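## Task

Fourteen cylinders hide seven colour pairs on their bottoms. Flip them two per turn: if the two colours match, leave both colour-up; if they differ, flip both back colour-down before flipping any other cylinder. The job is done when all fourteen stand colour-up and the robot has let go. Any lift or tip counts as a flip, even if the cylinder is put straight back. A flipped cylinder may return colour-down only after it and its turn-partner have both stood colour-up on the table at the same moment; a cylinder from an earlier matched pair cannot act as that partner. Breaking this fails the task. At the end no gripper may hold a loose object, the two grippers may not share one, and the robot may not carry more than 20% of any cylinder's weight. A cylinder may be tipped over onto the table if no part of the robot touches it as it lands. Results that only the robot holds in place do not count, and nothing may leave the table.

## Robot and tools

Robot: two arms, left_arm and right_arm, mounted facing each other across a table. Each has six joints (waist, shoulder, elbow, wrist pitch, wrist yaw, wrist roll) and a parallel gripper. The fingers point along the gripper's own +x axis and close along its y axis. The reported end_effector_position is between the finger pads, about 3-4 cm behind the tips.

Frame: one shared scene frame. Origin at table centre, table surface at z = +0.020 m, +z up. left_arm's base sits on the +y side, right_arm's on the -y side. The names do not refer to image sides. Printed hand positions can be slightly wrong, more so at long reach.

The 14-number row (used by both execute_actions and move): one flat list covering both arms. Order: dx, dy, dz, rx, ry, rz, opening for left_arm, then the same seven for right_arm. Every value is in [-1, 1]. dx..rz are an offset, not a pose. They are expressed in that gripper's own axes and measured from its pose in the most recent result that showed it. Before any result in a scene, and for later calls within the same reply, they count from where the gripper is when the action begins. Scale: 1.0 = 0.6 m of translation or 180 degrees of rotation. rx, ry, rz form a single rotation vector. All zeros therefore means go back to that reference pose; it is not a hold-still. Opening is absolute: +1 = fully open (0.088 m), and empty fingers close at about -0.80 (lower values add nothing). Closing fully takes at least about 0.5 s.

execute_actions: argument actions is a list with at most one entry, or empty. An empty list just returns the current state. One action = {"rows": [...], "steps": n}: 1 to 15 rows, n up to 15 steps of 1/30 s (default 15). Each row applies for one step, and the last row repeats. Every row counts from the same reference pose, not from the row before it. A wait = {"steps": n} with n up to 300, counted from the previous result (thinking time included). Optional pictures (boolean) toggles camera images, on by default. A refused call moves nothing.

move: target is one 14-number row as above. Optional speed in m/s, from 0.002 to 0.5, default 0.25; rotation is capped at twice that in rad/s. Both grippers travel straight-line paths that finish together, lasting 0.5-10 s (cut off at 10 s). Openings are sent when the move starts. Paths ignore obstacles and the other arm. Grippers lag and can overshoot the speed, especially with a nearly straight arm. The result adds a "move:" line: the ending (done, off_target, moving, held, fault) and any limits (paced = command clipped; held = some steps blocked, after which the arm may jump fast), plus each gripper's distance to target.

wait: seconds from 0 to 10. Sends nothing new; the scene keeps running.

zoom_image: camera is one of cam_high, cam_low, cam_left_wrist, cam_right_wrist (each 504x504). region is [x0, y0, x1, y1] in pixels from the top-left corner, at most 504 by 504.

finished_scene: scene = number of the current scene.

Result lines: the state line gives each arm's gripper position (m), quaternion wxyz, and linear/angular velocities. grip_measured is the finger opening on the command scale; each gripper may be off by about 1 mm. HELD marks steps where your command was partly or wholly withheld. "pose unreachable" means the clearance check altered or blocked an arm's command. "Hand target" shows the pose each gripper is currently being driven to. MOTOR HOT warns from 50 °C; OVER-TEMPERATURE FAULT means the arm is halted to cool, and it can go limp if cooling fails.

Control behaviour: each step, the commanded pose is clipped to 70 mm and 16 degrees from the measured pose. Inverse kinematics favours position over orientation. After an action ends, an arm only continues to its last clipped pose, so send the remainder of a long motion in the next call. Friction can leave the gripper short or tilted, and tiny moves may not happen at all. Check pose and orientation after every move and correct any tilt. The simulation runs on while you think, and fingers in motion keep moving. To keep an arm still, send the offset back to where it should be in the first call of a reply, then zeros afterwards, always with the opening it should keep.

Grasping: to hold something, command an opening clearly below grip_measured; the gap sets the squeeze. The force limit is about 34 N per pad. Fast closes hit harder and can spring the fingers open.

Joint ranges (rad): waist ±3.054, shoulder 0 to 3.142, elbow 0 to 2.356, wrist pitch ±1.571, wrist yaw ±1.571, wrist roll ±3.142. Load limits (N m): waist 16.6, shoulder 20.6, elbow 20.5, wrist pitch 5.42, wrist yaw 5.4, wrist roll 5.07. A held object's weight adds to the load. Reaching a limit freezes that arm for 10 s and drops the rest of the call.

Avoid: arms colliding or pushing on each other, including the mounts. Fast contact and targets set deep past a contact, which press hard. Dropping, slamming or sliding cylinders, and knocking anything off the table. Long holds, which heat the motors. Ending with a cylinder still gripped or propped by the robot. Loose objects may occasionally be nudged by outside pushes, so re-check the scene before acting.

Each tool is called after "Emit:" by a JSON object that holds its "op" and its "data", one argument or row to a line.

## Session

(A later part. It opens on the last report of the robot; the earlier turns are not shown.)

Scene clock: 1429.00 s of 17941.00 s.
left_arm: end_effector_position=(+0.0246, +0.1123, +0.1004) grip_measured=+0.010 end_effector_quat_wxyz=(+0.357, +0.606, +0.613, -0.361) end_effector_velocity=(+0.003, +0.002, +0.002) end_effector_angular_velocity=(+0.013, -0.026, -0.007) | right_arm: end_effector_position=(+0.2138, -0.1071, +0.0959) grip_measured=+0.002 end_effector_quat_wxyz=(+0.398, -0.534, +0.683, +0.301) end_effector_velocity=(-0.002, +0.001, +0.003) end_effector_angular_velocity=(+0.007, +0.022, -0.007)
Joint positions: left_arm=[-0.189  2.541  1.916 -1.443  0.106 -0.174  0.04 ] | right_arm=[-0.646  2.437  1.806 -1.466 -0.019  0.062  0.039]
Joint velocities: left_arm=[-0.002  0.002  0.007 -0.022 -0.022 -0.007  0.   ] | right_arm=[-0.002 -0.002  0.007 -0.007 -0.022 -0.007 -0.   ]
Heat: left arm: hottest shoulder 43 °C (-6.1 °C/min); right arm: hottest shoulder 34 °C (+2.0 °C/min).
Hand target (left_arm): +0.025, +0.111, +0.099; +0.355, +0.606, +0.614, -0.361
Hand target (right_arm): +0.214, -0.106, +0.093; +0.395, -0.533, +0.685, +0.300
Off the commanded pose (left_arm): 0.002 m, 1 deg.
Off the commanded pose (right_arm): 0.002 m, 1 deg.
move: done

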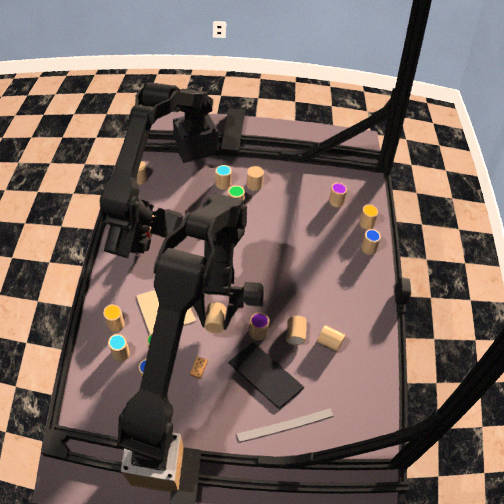

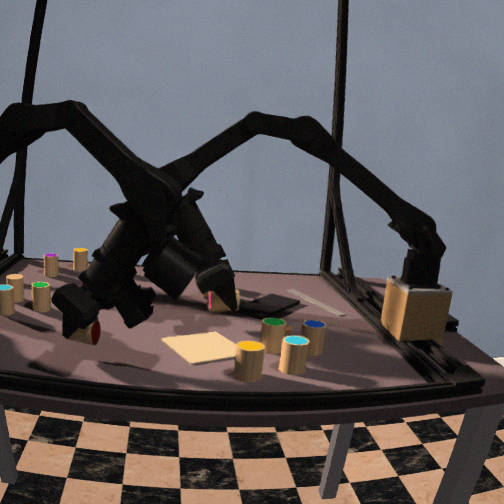

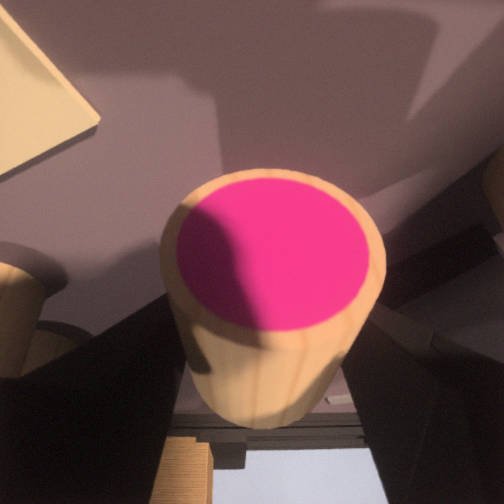

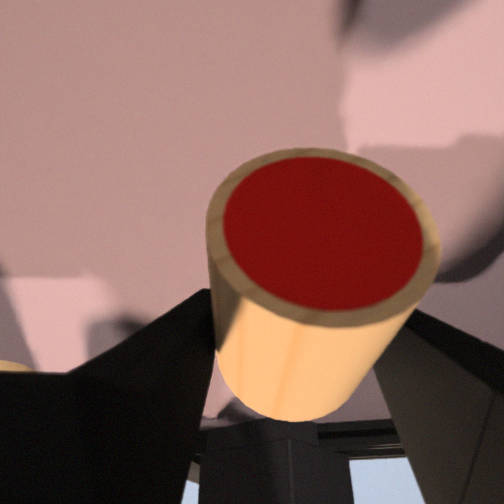

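Emit:
{"op": "move", "data": {
  "target": [0.049,0,0.035,0,0,0,-0.3,0.043,0,0.04,0,0,0,-0.3],
  "speed": 0.05
}}

Emit:
{"op": "execute_actions", "data": {
  "actions": [
    {"rows":[[0,0,0,0,0,0,0.4,0,0,0,0,0,0,0.4]],"steps":10}
  ],
  "pictures": false
}}

Emit:
{"op": "move", "data": {
  "target": [0.047,0,-0.011,0,-0.495,0,0.4,0.047,0,-0.007,0,-0.495,0,0.4],
  "speed": 0.35
}}

Scene clock: 1436.83 s of 17941.00 s.
left_arm: end_effector_position=(+0.0241, +0.1095, +0.0701) grip_measured=+0.011 end_effector_quat_wxyz=(+0.357, +0.606, +0.613, -0.361) end_effector_velocity=(+0.000, +0.000, -0.001) end_effector_angular_velocity=(-0.004, -0.009, +0.000) | right_arm: end_effector_position=(+0.2150, -0.1008, +0.0711) grip_measured=+0.001 end_effector_quat_wxyz=(+0.400, -0.533, +0.681, +0.303) end_effector_velocity=(-0.001, -0.002, +0.001) end_effector_angular_velocity=(-0.008, -0.003, -0.025)
Joint positions: left_arm=[-0.189  2.609  1.918 -1.377  0.106 -0.173  0.04 ] | right_arm=[-0.646  2.498  1.817 -1.409 -0.019  0.061  0.039]
Joint velocities: left_arm=[-0.002 -0.002 -0.007  0.007 -0.007 -0.007  0.   ] | right_arm=[-0.002 -0.002 -0.002 -0.007 -0.007  0.022 -0.   ]
Heat: left arm: hottest shoulder 44 °C (-4.1 °C/min); right arm: hottest shoulder 35 °C (+3.0 °C/min).
Hand target (left_arm): +0.024, +0.108, +0.065; +0.357, +0.606, +0.613, -0.361
Hand target (right_arm): +0.216, -0.100, +0.062; +0.398, -0.534, +0.683, +0.301
Off the commanded pose (left_arm): 0.006 m, 0 deg.
Off the commanded pose (right_arm): 0.010 m, 0 deg.
move: off_target (right_arm)

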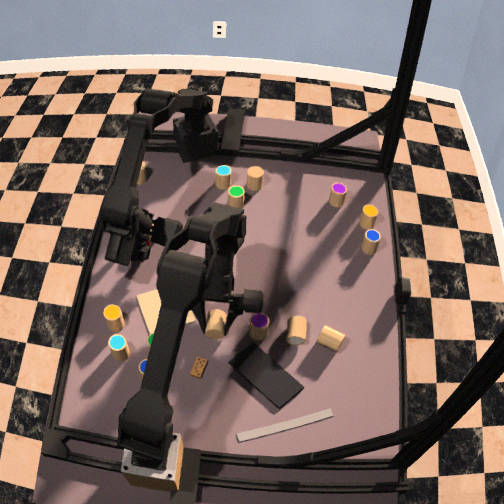

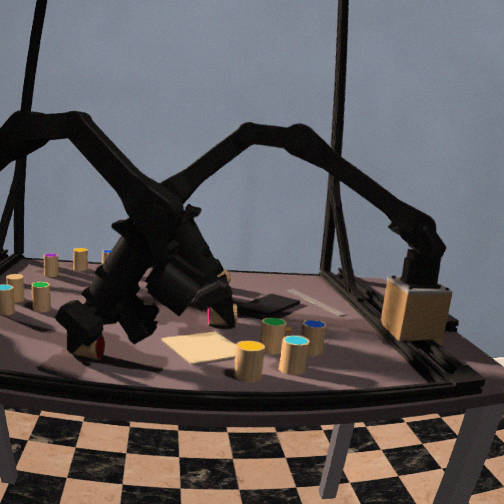

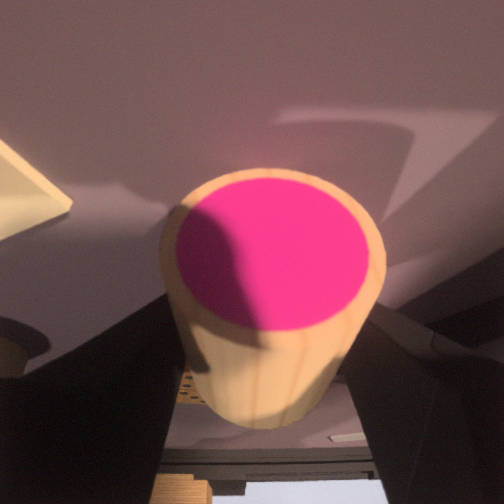

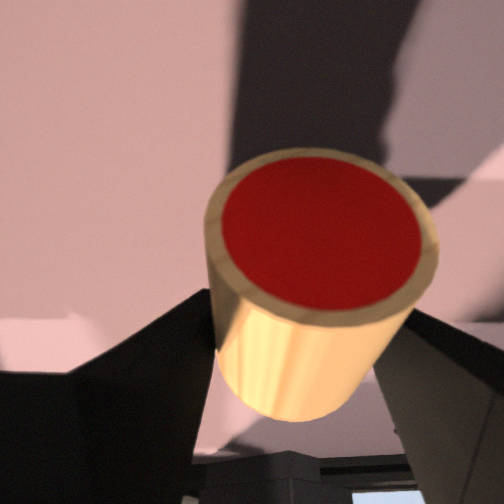

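Scene clock: 1437.17 s of 17941.00 s.
left_arm: end_effector_position=(+0.0241, +0.1091, +0.0698) grip_measured=+0.383 end_effector_quat_wxyz=(+0.357, +0.606, +0.612, -0.361) end_effector_velocity=(+0.002, +0.002, -0.001) end_effector_angular_velocity=(+0.011, -0.012, +0.005) | right_arm: end_effector_position=(+0.2151, -0.1003, +0.0708) grip_measured=+0.383 end_effector_quat_wxyz=(+0.401, -0.532, +0.681, +0.304) end_effector_velocity=(-0.001, -0.003, +0.001) end_effector_angular_velocity=(-0.008, +0.019, +0.013)
Joint positions: left_arm=[-0.189  2.609  1.918 -1.375  0.106 -0.173  0.058] | right_arm=[-0.646  2.498  1.817 -1.406 -0.019  0.061  0.058]
Joint velocities: left_arm=[ 0.002  0.002 -0.002 -0.007 -0.007 -0.007  0.009] | right_arm=[-0.002 -0.002 -0.007 -0.007 -0.007 -0.022  0.009]
Heat: left arm: hottest shoulder 44 °C (-4.0 °C/min); right arm: hottest shoulder 35 °C (+3.0 °C/min).
Hand target (left_arm): +0.024, +0.110, +0.070; +0.357, +0.606, +0.613, -0.361
Hand target (right_arm): +0.215, -0.101, +0.071; +0.400, -0.533, +0.681, +0.303
Off the commanded pose (left_arm): 0.001 m, 0 deg.
Off the commanded pose (right_arm): 0.001 m, 0 deg.
Steps of this call (steps 1 to 10: all 10 steps of this action). Readings (end_effector_position):
1: left_arm (+0.0241, +0.1095, +0.0701) | right_arm (+0.2150, -0.1008, +0.0711)
2: left_arm (+0.0241, +0.1094, +0.0701) | right_arm (+0.2150, -0.1008, +0.0711)
4: left_arm (+0.0241, +0.1091, +0.0698) | right_arm (+0.2150, -0.1002, +0.0707)
8: left_arm (+0.0241, +0.1091, +0.0699) | right_arm (+0.2151, -0.1002, +0.0707)
10: the state above

Scene clock: 1440.23 s of 17941.00 s.
left_arm: end_effector_position=(+0.0228, +0.1269, +0.0502) grip_measured=+0.400 end_effector_quat_wxyz=(+0.683, +0.174, +0.188, -0.684) end_effector_velocity=(+0.001, +0.002, -0.000) end_effector_angular_velocity=(+0.001, -0.011, +0.000) | right_arm: end_effector_position=(+0.2118, -0.1148, +0.0524) grip_measured=+0.400 end_effector_quat_wxyz=(+0.761, -0.161, +0.202, +0.596) end_effector_velocity=(-0.002, -0.000, -0.000) end_effector_angular_velocity=(+0.006, -0.004, +0.012)
Joint positions: left_arm=[-0.387  2.438  0.432  1.454 -0.335 -0.222  0.059] | right_arm=[-0.596  2.283  0.295  1.464  0.09   0.047  0.059]
Joint velocities: left_arm=[-0.002  0.002 -0.007  0.007 -0.007  0.007 -0.   ] | right_arm=[ 0.002  0.012 -0.002  0.022 -0.007 -0.007 -0.   ]
Heat: left arm: hottest shoulder 44 °C (-4.0 °C/min); right arm: hottest shoulder 35 °C (+3.0 °C/min).
Hand target (left_arm): +0.023, +0.128, +0.048; +0.682, +0.177, +0.188, -0.684
Hand target (right_arm): +0.211, -0.118, +0.049; +0.760, -0.166, +0.204, +0.595
Off the commanded pose (left_arm): 0.003 m, 1 deg.
Off the commanded pose (right_arm): 0.005 m, 1 deg.
move: done

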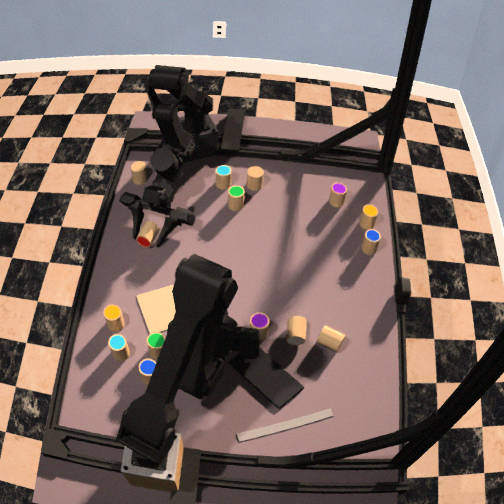

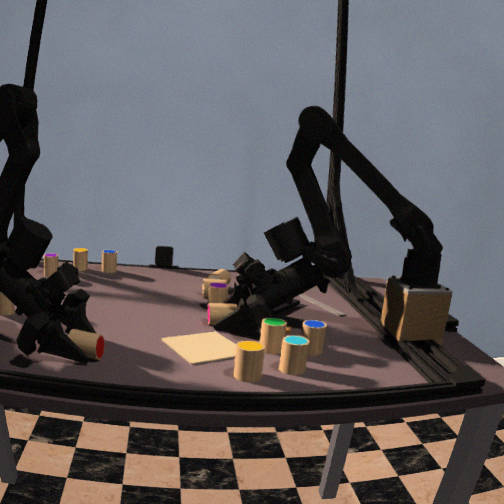

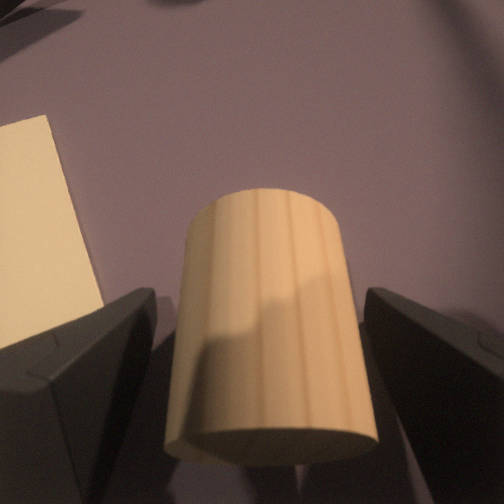

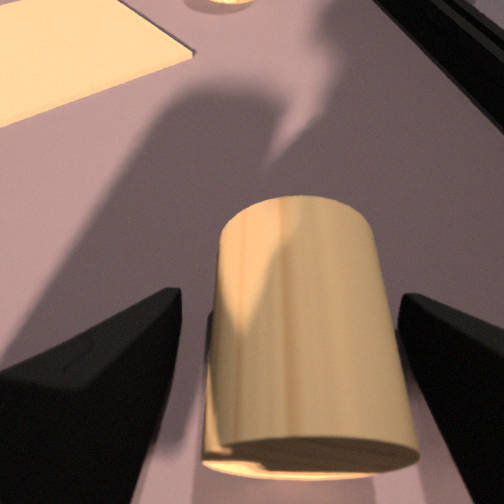

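Emit:
{"op": "execute_actions", "data": {
  "actions": [
    {"rows":[[0,0,0,0,0,0,0.3,0.005,-0.003,-0.009,0,0,0,0.4],[0,0,0,0,0,0,0.3,0.005,-0.003,-0.009,0,0,0,0.4],[0,0,0,0,0,0,0.3,0.005,-0.003,-0.009,0,0,0,0.3],[0,0,0,0,0,0,0.2,0.005,-0.003,-0.009,0,0,0,0.2],[0,0,0,0,0,0,0.2,0.005,-0.003,-0.009,0,0,0,0.2],[0,0,0,0,0,0,0.1,0.005,-0.003,-0.009,0,0,0,0.1],[0,0,0,0,0,0,0.1,0.005,-0.003,-0.009,0,0,0,0.1],[0,0,0,0,0,0,0,0.005,-0.003,-0.009,0,0,0,0],[0,0,0,0,0,0,0,0.005,-0.003,-0.009,0,0,0,0],[0,0,0,0,0,0,-0.1,0.005,-0.003,-0.009,0,0,0,-0.1],[0,0,0,0,0,0,-0.1,0.005,-0.003,-0.009,0,0,0,-0.1],[0,0,0,0,0,0,-0.3,0.005,-0.003,-0.009,0,0,0,-0.3]],"steps":15}
  ],
  "pictures": false
}}

Emit:
{"op": "move", "data": {
  "target": [-0.028,0,0.048,0,0,0,-0.3,-0.028,0,0.048,0,0,0,-0.3],
  "speed": 0.15
}}

Emit:
{"op": "move", "data": {
  "target": [-0.002,0,0.037,0,0.497,0,-0.3,-0.01,0,0.033,0,0.497,0,-0.3],
  "speed": 0.35
}}

Emit:
{"op": "move", "data": {
  "target": [0.054,0,0.031,0,0,0,-0.3,0.054,0,0.031,0,0,0,-0.3],
  "speed": 0.05
}}

Scene clock: 1454.93 s of 17941.00 s.
left_arm: end_effector_position=(+0.0231, +0.1270, +0.0500) grip_measured=+0.000 end_effector_quat_wxyz=(+0.683, +0.174, +0.187, -0.684) end_effector_velocity=(-0.001, -0.002, +0.003) end_effector_angular_velocity=(-0.013, +0.008, +0.007) | right_arm: end_effector_position=(+0.2121, -0.1145, +0.0497) grip_measured=-0.009 end_effector_quat_wxyz=(+0.760, -0.157, +0.199, +0.599) end_effector_velocity=(+0.001, -0.001, -0.001) end_effector_angular_velocity=(-0.008, -0.002, +0.003)
Joint positions: left_arm=[-0.387  2.44   0.432  1.456 -0.337 -0.221  0.039] | right_arm=[-0.601  2.316  0.299  1.502  0.079  0.044  0.039]
Joint velocities: left_arm=[-0.002 -0.002  0.002  0.007 -0.007 -0.007 -0.   ] | right_arm=[-0.007 -0.002 -0.002 -0.007 -0.007 -0.007 -0.   ]
Heat: left arm: hottest shoulder 43 °C (-2.0 °C/min); right arm: hottest shoulder 34 °C (+1.0 °C/min).
Hand target (left_arm): +0.023, +0.127, +0.050; +0.683, +0.174, +0.188, -0.684
Hand target (right_arm): +0.214, -0.115, +0.046; +0.761, -0.161, +0.202, +0.596
Off the commanded pose (left_arm): 0.000 m, 0 deg.
Off the commanded pose (right_arm): 0.004 m, 1 deg.
Steps of this call (steps 1 to 90: nothing new was sent; then 11.20 s passed at rest; steps 91 to 105: all 15 steps of this action). Readings (end_effector_position):
91: left_arm (+0.0229, +0.1270, +0.0501) | right_arm (+0.2119, -0.1149, +0.0522)
92: left_arm (+0.0230, +0.1270, +0.0501) | right_arm (+0.2123, -0.1149, +0.0517)
94: left_arm (+0.0231, +0.1270, +0.0501) | right_arm (+0.2123, -0.1152, +0.0500)
98: left_arm (+0.0231, +0.1270, +0.0501) | right_arm (+0.2116, -0.1146, +0.0497)
105: the state above

Scene clock: 1455.93 s of 17941.00 s.
left_arm: end_effector_position=(+0.0233, +0.1276, +0.0802) grip_measured=+0.000 end_effector_quat_wxyz=(+0.683, +0.178, +0.189, -0.683) end_effector_velocity=(+0.004, +0.004, -0.003) end_effector_angular_velocity=(+0.025, -0.017, +0.020) | right_arm: end_effector_position=(+0.2120, -0.1152, +0.0790) grip_measured=-0.009 end_effector_quat_wxyz=(+0.759, -0.161, +0.203, +0.598) end_effector_velocity=(-0.001, -0.004, -0.001) end_effector_angular_velocity=(-0.023, +0.001, +0.008)
Joint positions: left_arm=[-0.387  2.243  0.385  1.299 -0.337 -0.221  0.039] | right_arm=[-0.601  2.079  0.265  1.29   0.079  0.044  0.039]
Joint velocities: left_arm=[-0.002 -0.012 -0.007 -0.037 -0.022 -0.007 -0.   ] | right_arm=[-0.002 -0.022 -0.007 -0.037 -0.007 -0.007 -0.   ]
Heat: left arm: hottest shoulder 43 °C (-2.0 °C/min); right arm: hottest shoulder 34 °C (+1.0 °C/min).
Hand target (left_arm): +0.023, +0.127, +0.084; +0.683, +0.175, +0.187, -0.684
Hand target (right_arm): +0.212, -0.115, +0.083; +0.760, -0.157, +0.199, +0.599
Off the commanded pose (left_arm): 0.003 m, 0 deg.
Off the commanded pose (right_arm): 0.004 m, 1 deg.
move: done

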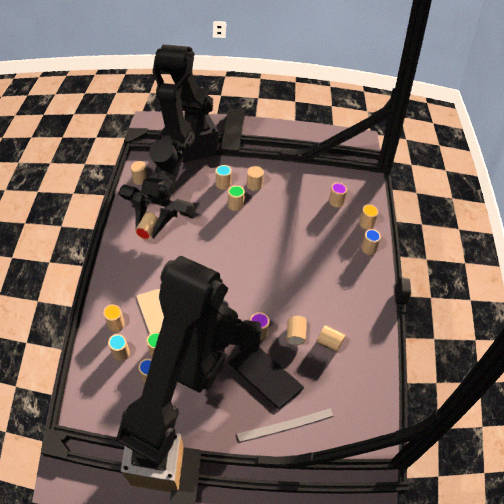

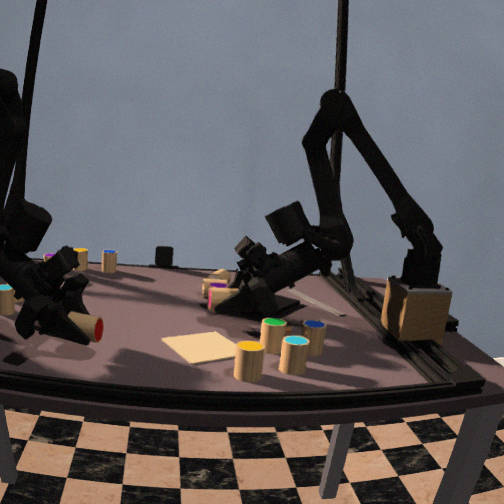

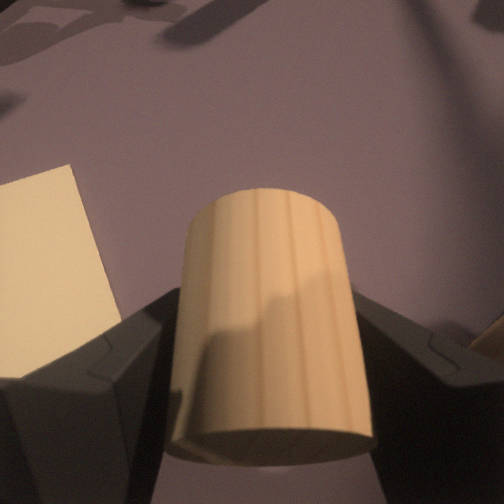

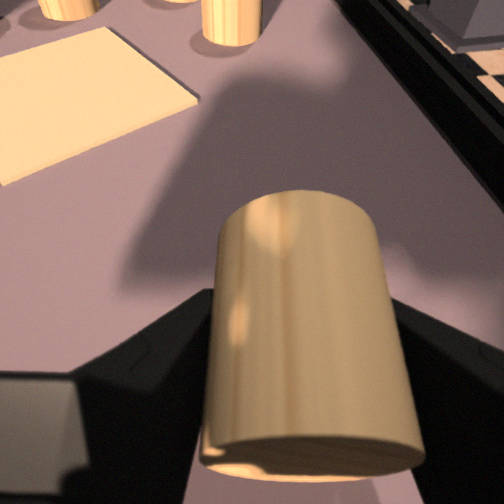

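Scene clock: 1458.67 s of 17941.00 s.
left_arm: end_effector_position=(+0.0242, +0.1192, +0.1007) grip_measured=+0.000 end_effector_quat_wxyz=(+0.356, +0.607, +0.613, -0.358) end_effector_velocity=(+0.001, -0.003, +0.006) end_effector_angular_velocity=(-0.004, -0.009, +0.005) | right_arm: end_effector_position=(+0.2124, -0.1116, +0.1011) grip_measured=-0.009 end_effector_quat_wxyz=(+0.403, -0.532, +0.678, +0.309) end_effector_velocity=(-0.000, -0.000, +0.007) end_effector_angular_velocity=(-0.012, +0.005, -0.012)
Joint positions: left_arm=[-0.193  2.517  1.869 -1.424  0.107 -0.179  0.039] | right_arm=[-0.645  2.392  1.754 -1.439 -0.02   0.055  0.039]
Joint velocities: left_arm=[ 0.002 -0.002  0.022 -0.022 -0.007 -0.007 -0.   ] | right_arm=[-0.002 -0.002  0.022 -0.037 -0.007  0.007 -0.   ]
Heat: left arm: hottest shoulder 43 °C (-2.0 °C/min); right arm: hottest shoulder 34 °C (+1.0 °C/min).
Hand target (left_arm): +0.024, +0.118, +0.100; +0.355, +0.606, +0.615, -0.359
Hand target (right_arm): +0.213, -0.110, +0.099; +0.400, -0.532, +0.680, +0.308
Off the commanded pose (left_arm): 0.002 m, 1 deg.
Off the commanded pose (right_arm): 0.002 m, 1 deg.
move: done

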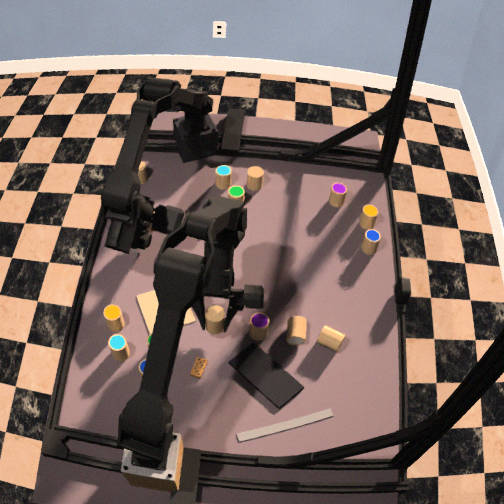

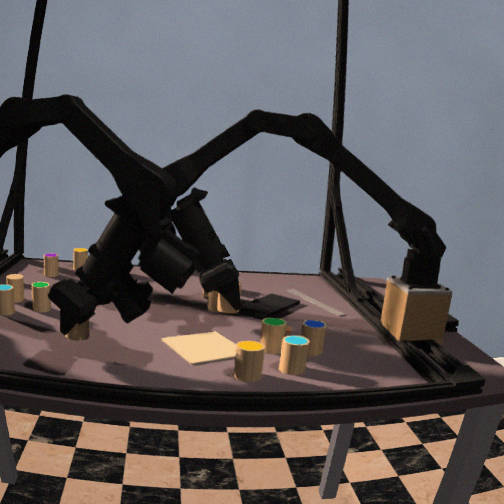

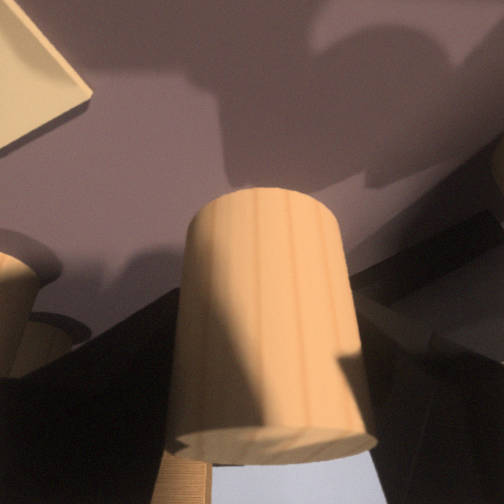

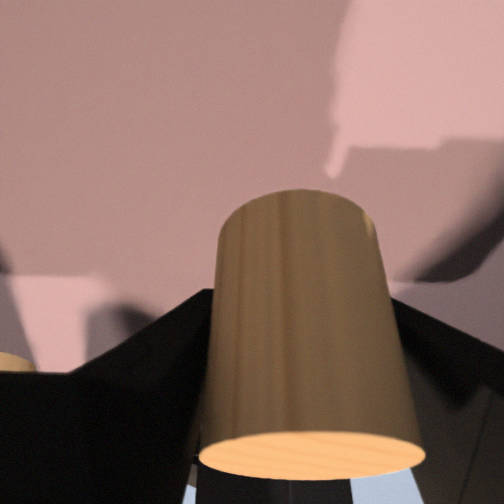

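Scene clock: 1459.73 s of 17941.00 s.
left_arm: end_effector_position=(+0.0236, +0.1164, +0.0702) grip_measured=+0.000 end_effector_quat_wxyz=(+0.359, +0.605, +0.612, -0.363) end_effector_velocity=(+0.003, +0.001, +0.003) end_effector_angular_velocity=(-0.001, -0.023, -0.006) | right_arm: end_effector_position=(+0.2134, -0.1075, +0.0697) grip_measured=-0.009 end_effector_quat_wxyz=(+0.409, -0.529, +0.674, +0.314) end_effector_velocity=(+0.001, -0.005, +0.003) end_effector_angular_velocity=(-0.020, +0.008, +0.020)
Joint positions: left_arm=[-0.193  2.575  1.855 -1.34   0.107 -0.178  0.039] | right_arm=[-0.645  2.446  1.726 -1.339 -0.02   0.055  0.039]
Joint velocities: left_arm=[-0.002 -0.007 -0.002 -0.007 -0.022 -0.007 -0.   ] | right_arm=[-0.002 -0.002 -0.002 -0.022  0.007 -0.022 -0.   ]
Heat: left arm: hottest shoulder 43 °C (-1.0 °C/min); right arm: hottest shoulder 34 °C (+0.0 °C/min).
Hand target (left_arm): +0.024, +0.119, +0.063; +0.356, +0.607, +0.613, -0.358
Hand target (right_arm): +0.213, -0.111, +0.064; +0.403, -0.532, +0.678, +0.309
Off the commanded pose (left_arm): 0.007 m, 1 deg.
Off the commanded pose (right_arm): 0.007 m, 1 deg.
move: done

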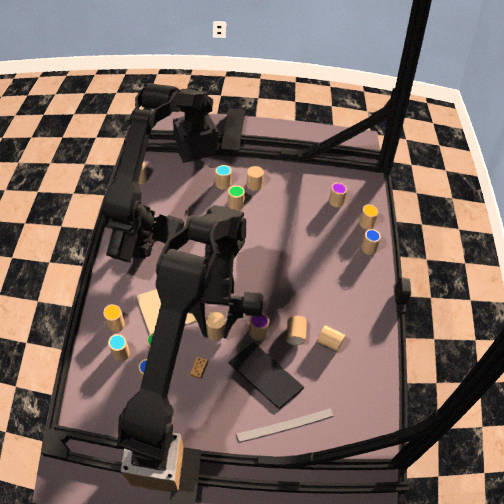

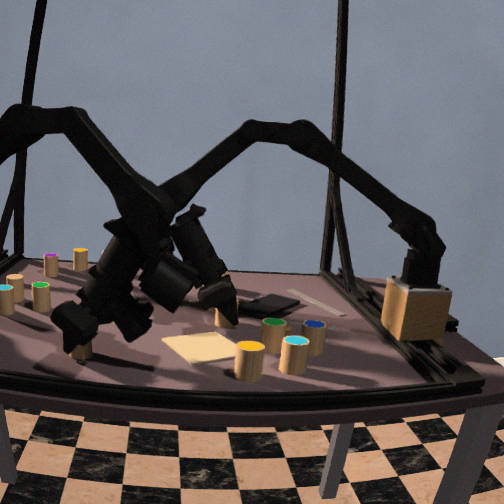

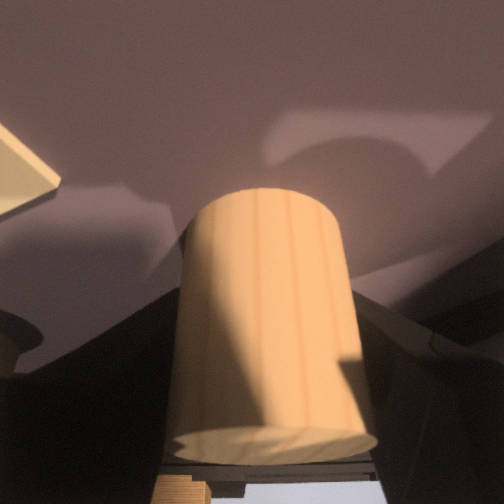

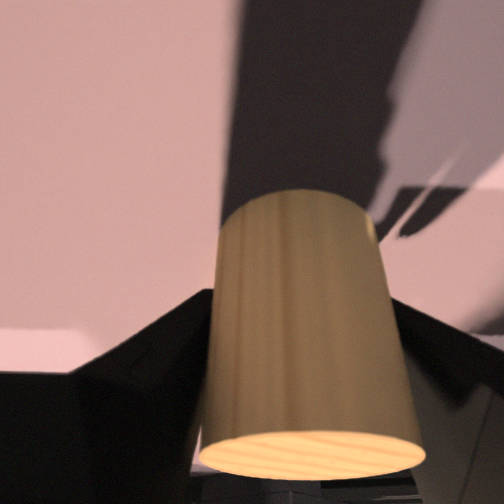

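Emit:
{"op": "execute_actions", "data": {
  "actions": [
    {"rows":[[0,0,0,0,0,0,0.3,0,0,0,0,0,0,0.4]],"steps":10}
  ],
  "pictures": false
}}

Emit:
{"op": "move", "data": {
  "target": [0,0,0,0,0,0,0.3,-0.06,0,-0.07,0,0,0,0.4],
  "speed": 0.12
}}

Emit:
{"op": "move", "data": {
  "target": [0,0,0,0,0,0,0.3,0.083,-0.16,-0.244,-0.313,0.01,-0.18,0.33],
  "speed": 0.35
}}

Emit:
{"op": "execute_actions", "data": {
  "actions": [
    {"rows":[[0,0,0,0,0,0,0.2,0,0,0,0,0,0,0.33],[0,0,0,0,0,0,0.2,0,0,0,0,0,0,0.33],[0,0,0,0,0,0,0.1,0,0,0,0,0,0,0.33],[0,0,0,0,0,0,0.1,0,0,0,0,0,0,0.33],[0,0,0,0,0,0,0,0,0,0,0,0,0,0.33],[0,0,0,0,0,0,0,0,0,0,0,0,0,0.33],[0,0,0,0,0,0,-0.1,0,0,0,0,0,0,0.33],[0,0,0,0,0,0,-0.1,0,0,0,0,0,0,0.33],[0,0,0,0,0,0,-0.3,0,0,0,0,0,0,0.33]],"steps":12}
  ],
  "pictures": false
}}

Scene clock: 1474.53 s of 17941.00 s.
left_arm: end_effector_position=(+0.0235, +0.1166, +0.0693) grip_measured=+0.286 end_effector_quat_wxyz=(+0.359, +0.605, +0.612, -0.362) end_effector_velocity=(+0.001, +0.002, +0.001) end_effector_angular_velocity=(+0.006, -0.004, -0.012) | right_arm: end_effector_position=(+0.2132, -0.1081, +0.0688) grip_measured=+0.383 end_effector_quat_wxyz=(+0.408, -0.529, +0.675, +0.313) end_effector_velocity=(-0.002, +0.001, -0.000) end_effector_angular_velocity=(+0.012, +0.021, -0.006)
Joint positions: left_arm=[-0.194  2.577  1.854 -1.338  0.107 -0.179  0.053] | right_arm=[-0.645  2.448  1.725 -1.338 -0.02   0.055  0.058]
Joint velocities: left_arm=[-0.002 -0.002 -0.002 -0.007 -0.007  0.007  0.008] | right_arm=[-0.002 -0.002 -0.002  0.007 -0.022 -0.007  0.009]
Heat: left arm: hottest shoulder 44 °C (+1.0 °C/min); right arm: hottest shoulder 36 °C (+2.0 °C/min).
Hand target (left_arm): +0.024, +0.116, +0.070; +0.359, +0.605, +0.612, -0.363
Hand target (right_arm): +0.213, -0.108, +0.070; +0.409, -0.529, +0.674, +0.314
Off the commanded pose (left_arm): 0.001 m, 0 deg.
Off the commanded pose (right_arm): 0.001 m, 0 deg.
Steps of this call (steps 1 to 434: nothing new was sent; steps 435 to 444: all 10 steps of this action). Readings (end_effector_position):
435: left_arm (+0.0236, +0.1168, +0.0694) | right_arm (+0.2132, -0.1081, +0.0688)
436: left_arm (+0.0236, +0.1168, +0.0694) | right_arm (+0.2132, -0.1081, +0.0688)
438: left_arm (+0.0236, +0.1167, +0.0692) | right_arm (+0.2132, -0.1081, +0.0687)
442: left_arm (+0.0235, +0.1166, +0.0693) | right_arm (+0.2132, -0.1081, +0.0688)
444: the state above

Scene clock: 1475.70 s of 17941.00 s.
left_arm: end_effector_position=(+0.0236, +0.1167, +0.0692) grip_measured=+0.300 end_effector_quat_wxyz=(+0.358, +0.605, +0.612, -0.362) end_effector_velocity=(+0.000, +0.001, +0.003) end_effector_angular_velocity=(+0.001, -0.017, +0.013) | right_arm: end_effector_position=(+0.2093, -0.1263, +0.1159) grip_measured=+0.400 end_effector_quat_wxyz=(+0.406, -0.531, +0.676, +0.311) end_effector_velocity=(-0.000, +0.001, -0.000) end_effector_angular_velocity=(+0.009, +0.008, +0.001)
Joint positions: left_arm=[-0.194  2.577  1.854 -1.338  0.107 -0.179  0.054] | right_arm=[-0.644  2.304  1.664 -1.428 -0.02   0.056  0.059]
Joint velocities: left_arm=[-0.002 -0.007 -0.002 -0.007 -0.007 -0.022 -0.   ] | right_arm=[-0.002 -0.002 -0.002  0.007 -0.007 -0.007 -0.   ]
Heat: left arm: hottest shoulder 45 °C (+2.0 °C/min); right arm: hottest shoulder 36 °C (+2.0 °C/min).
Hand target (left_arm): +0.024, +0.117, +0.069; +0.358, +0.605, +0.612, -0.362
Hand target (right_arm): +0.208, -0.127, +0.120; +0.408, -0.529, +0.675, +0.313
Off the commanded pose (left_arm): 0.000 m, 0 deg.
Off the commanded pose (right_arm): 0.005 m, 0 deg.
move: done

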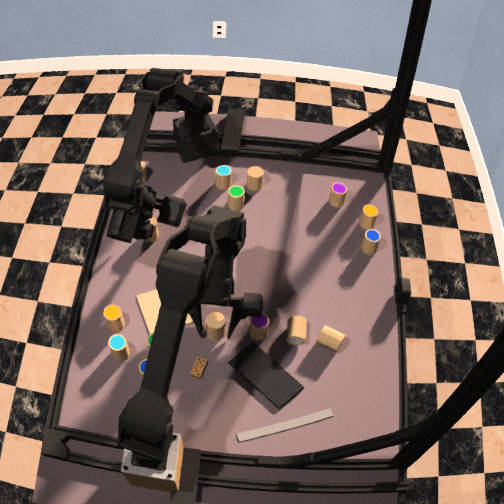

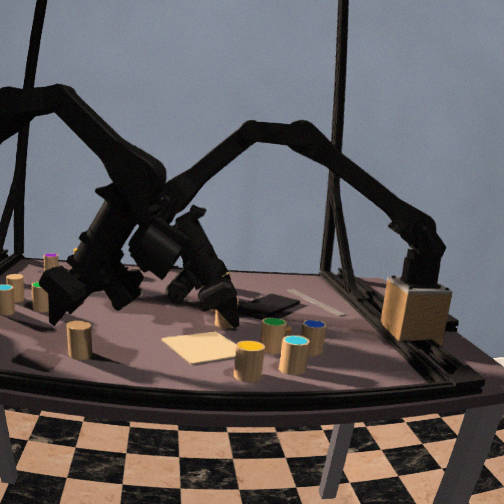

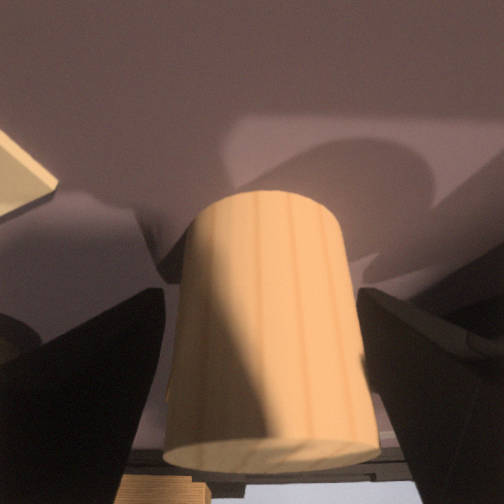

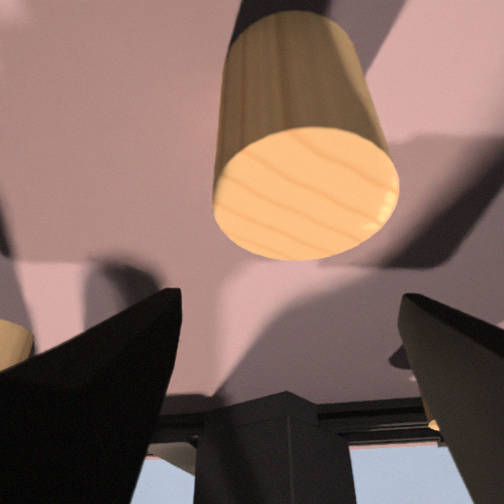

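Scene clock: 1477.80 s of 17941.00 s.
left_arm: end_effector_position=(+0.0236, +0.1167, +0.0692) grip_measured=+0.300 end_effector_quat_wxyz=(+0.358, +0.605, +0.612, -0.362) end_effector_velocity=(+0.001, +0.002, +0.001) end_effector_angular_velocity=(+0.006, -0.011, +0.001) | right_arm: end_effector_position=(+0.2661, -0.2947, +0.1428) grip_measured=+0.330 end_effector_quat_wxyz=(+0.168, -0.821, +0.289, +0.463) end_effector_velocity=(-0.002, -0.005, -0.000) end_effector_angular_velocity=(-0.008, +0.011, +0.002)
Joint positions: left_arm=[-0.194  2.577  1.854 -1.338  0.107 -0.179  0.054] | right_arm=[-0.719  1.532  0.723 -0.996  0.493 -1.09   0.055]
Joint velocities: left_arm=[-0.002 -0.002 -0.002 -0.007 -0.007 -0.007 -0.   ] | right_arm=[-0.002 -0.012 -0.012 -0.007 -0.007 -0.007 -0.   ]
Heat: left arm: hottest shoulder 45 °C (+2.0 °C/min); right arm: hottest shoulder 36 °C (+2.0 °C/min).
Hand target (left_arm): +0.024, +0.117, +0.069; +0.359, +0.605, +0.612, -0.362
Hand target (right_arm): +0.267, -0.297, +0.143; -0.169, +0.822, -0.288, -0.462
Off the commanded pose (left_arm): 0.000 m, 0 deg.
Off the commanded pose (right_arm): 0.003 m, 0 deg.
move: done

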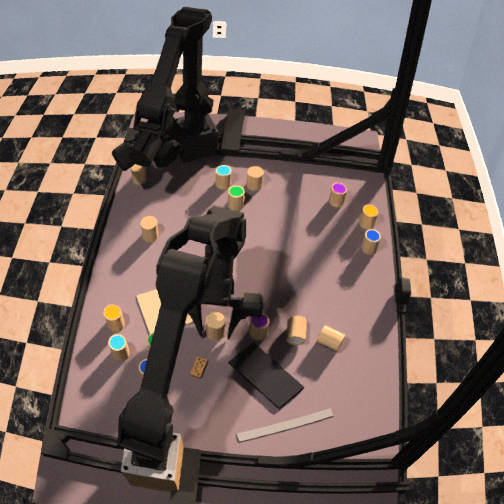

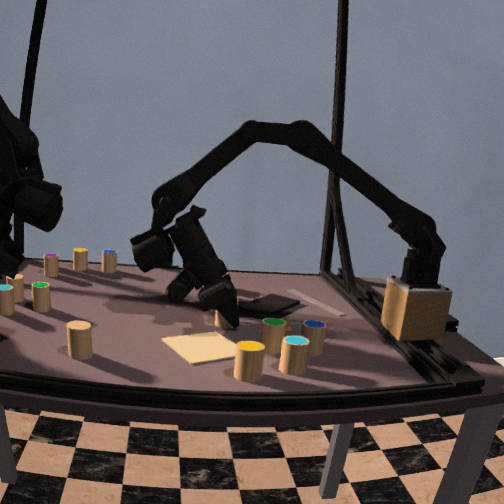

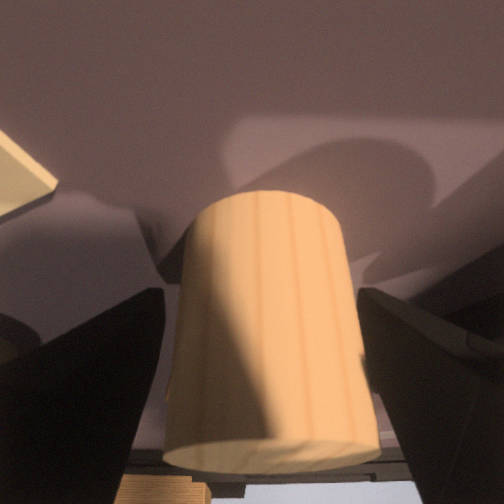

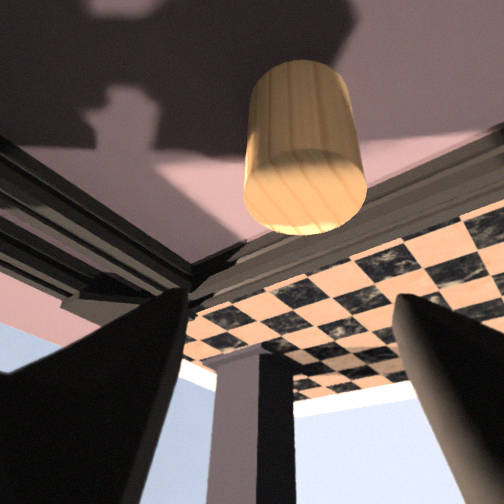

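Scene clock: 1478.20 s of 17941.00 s.
left_arm: end_effector_position=(+0.0236, +0.1167, +0.0692) grip_measured=+0.001 end_effector_quat_wxyz=(+0.358, +0.605, +0.612, -0.362) end_effector_velocity=(+0.001, +0.006, +0.002) end_effector_angular_velocity=(+0.025, -0.022, +0.013) | right_arm: end_effector_position=(+0.2661, -0.2947, +0.1429) grip_measured=+0.330 end_effector_quat_wxyz=(+0.168, -0.821, +0.289, +0.463) end_effector_velocity=(-0.003, -0.003, +0.000) end_effector_angular_velocity=(-0.020, +0.032, +0.011)
Joint positions: left_arm=[-0.194  2.577  1.854 -1.338  0.107 -0.179  0.039] | right_arm=[-0.719  1.531  0.723 -0.996  0.493 -1.091  0.055]
Joint velocities: left_arm=[-0.002 -0.002 -0.007 -0.022 -0.007 -0.022 -0.   ] | right_arm=[-0.002 -0.002  0.002 -0.022 -0.022 -0.022  0.   ]
Heat: left arm: hottest shoulder 45 °C (+2.0 °C/min); right arm: hottest shoulder 36 °C (+2.0 °C/min).
Hand target (left_arm): +0.024, +0.117, +0.069; +0.358, +0.605, +0.612, -0.362
Hand target (right_arm): +0.266, -0.295, +0.143; -0.168, +0.821, -0.289, -0.463
Off the commanded pose (left_arm): 0.000 m, 0 deg.
Off the commanded pose (right_arm): 0.000 m, 0 deg.
Steps of this call (steps 1 to 12: all 12 steps of this action). Readings (end_effector_position):
1: left_arm (+0.0235, +0.1167, +0.0692) | right_arm (+0.2661, -0.2947, +0.1429)
2: left_arm (+0.0235, +0.1167, +0.0692) | right_arm (+0.2661, -0.2947, +0.1429)
4: left_arm (+0.0235, +0.1167, +0.0692) | right_arm (+0.2661, -0.2947, +0.1429)
8: left_arm (+0.0236, +0.1167, +0.0692) | right_arm (+0.2661, -0.2947, +0.1429)
12: the state above

Emit:
{"op": "move", "data": {
  "target": [-0.043,0,-0.025,0,0,0,-0.3,0.068,0,0.016,-0.072,0,-0.042,0.33],
  "speed": 0.15
}}

Scene clock: 1483.10 s of 17941.00 s.
left_arm: end_effector_position=(+0.0246, +0.1219, +0.0919) grip_measured=+0.000 end_effector_quat_wxyz=(+0.353, +0.610, +0.615, -0.354) end_effector_velocity=(+0.000, +0.000, +0.002) end_effector_angular_velocity=(+0.001, -0.010, +0.000) | right_arm: end_effector_position=(+0.2762, -0.3007, +0.1028) grip_measured=+0.330 end_effector_quat_wxyz=(+0.103, -0.851, +0.180, +0.482) end_effector_velocity=(+0.001, +0.002, -0.001) end_effector_angular_velocity=(+0.006, +0.008, +0.024)
Joint positions: left_arm=[-0.194  2.533  1.858 -1.408  0.107 -0.179  0.039] | right_arm=[-0.752  1.522  0.521 -0.642  0.535 -1.427  0.055]
Joint velocities: left_arm=[-0.002 -0.002  0.002 -0.007 -0.007 -0.007  0.   ] | right_arm=[-0.007 -0.007 -0.007  0.022 -0.007 -0.037 -0.   ]
Heat: left arm: hottest shoulder 46 °C (+3.0 °C/min); right arm: hottest shoulder 35 °C (+1.0 °C/min).
Hand target (left_arm): +0.024, +0.117, +0.099; +0.359, +0.605, +0.612, -0.362
Hand target (right_arm): +0.277, -0.303, +0.103; -0.104, +0.852, -0.180, -0.481
Off the commanded pose (left_arm): 0.008 m, 1 deg.
Off the commanded pose (right_arm): 0.002 m, 0 deg.
move: done

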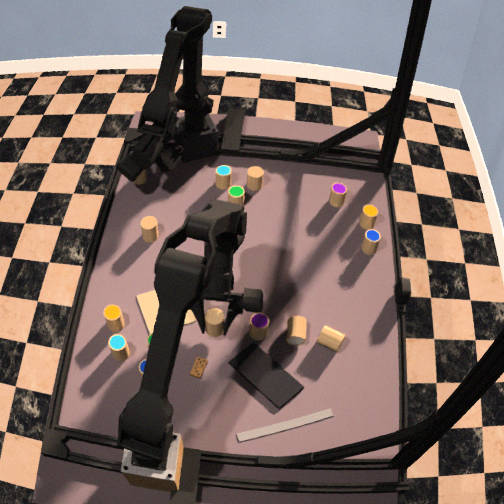

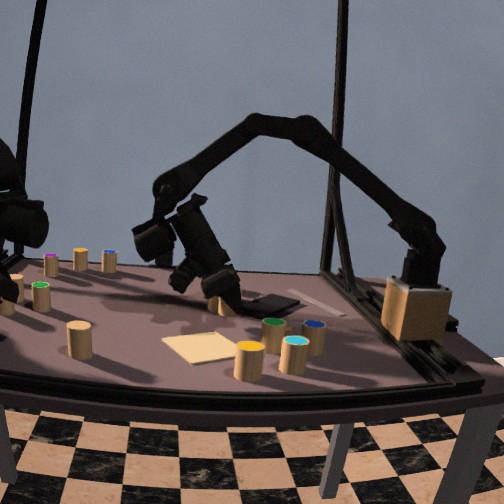

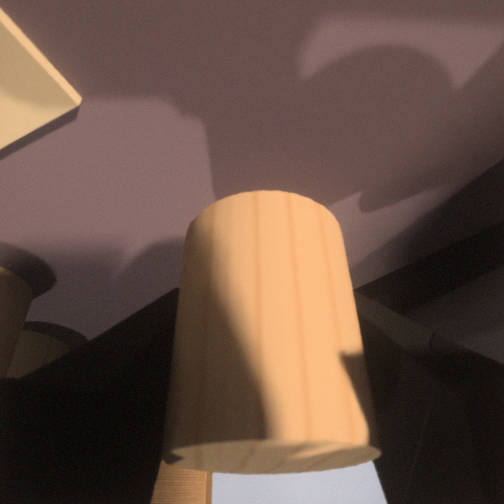

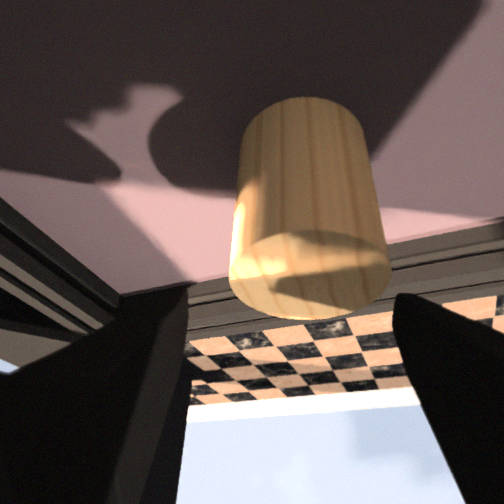

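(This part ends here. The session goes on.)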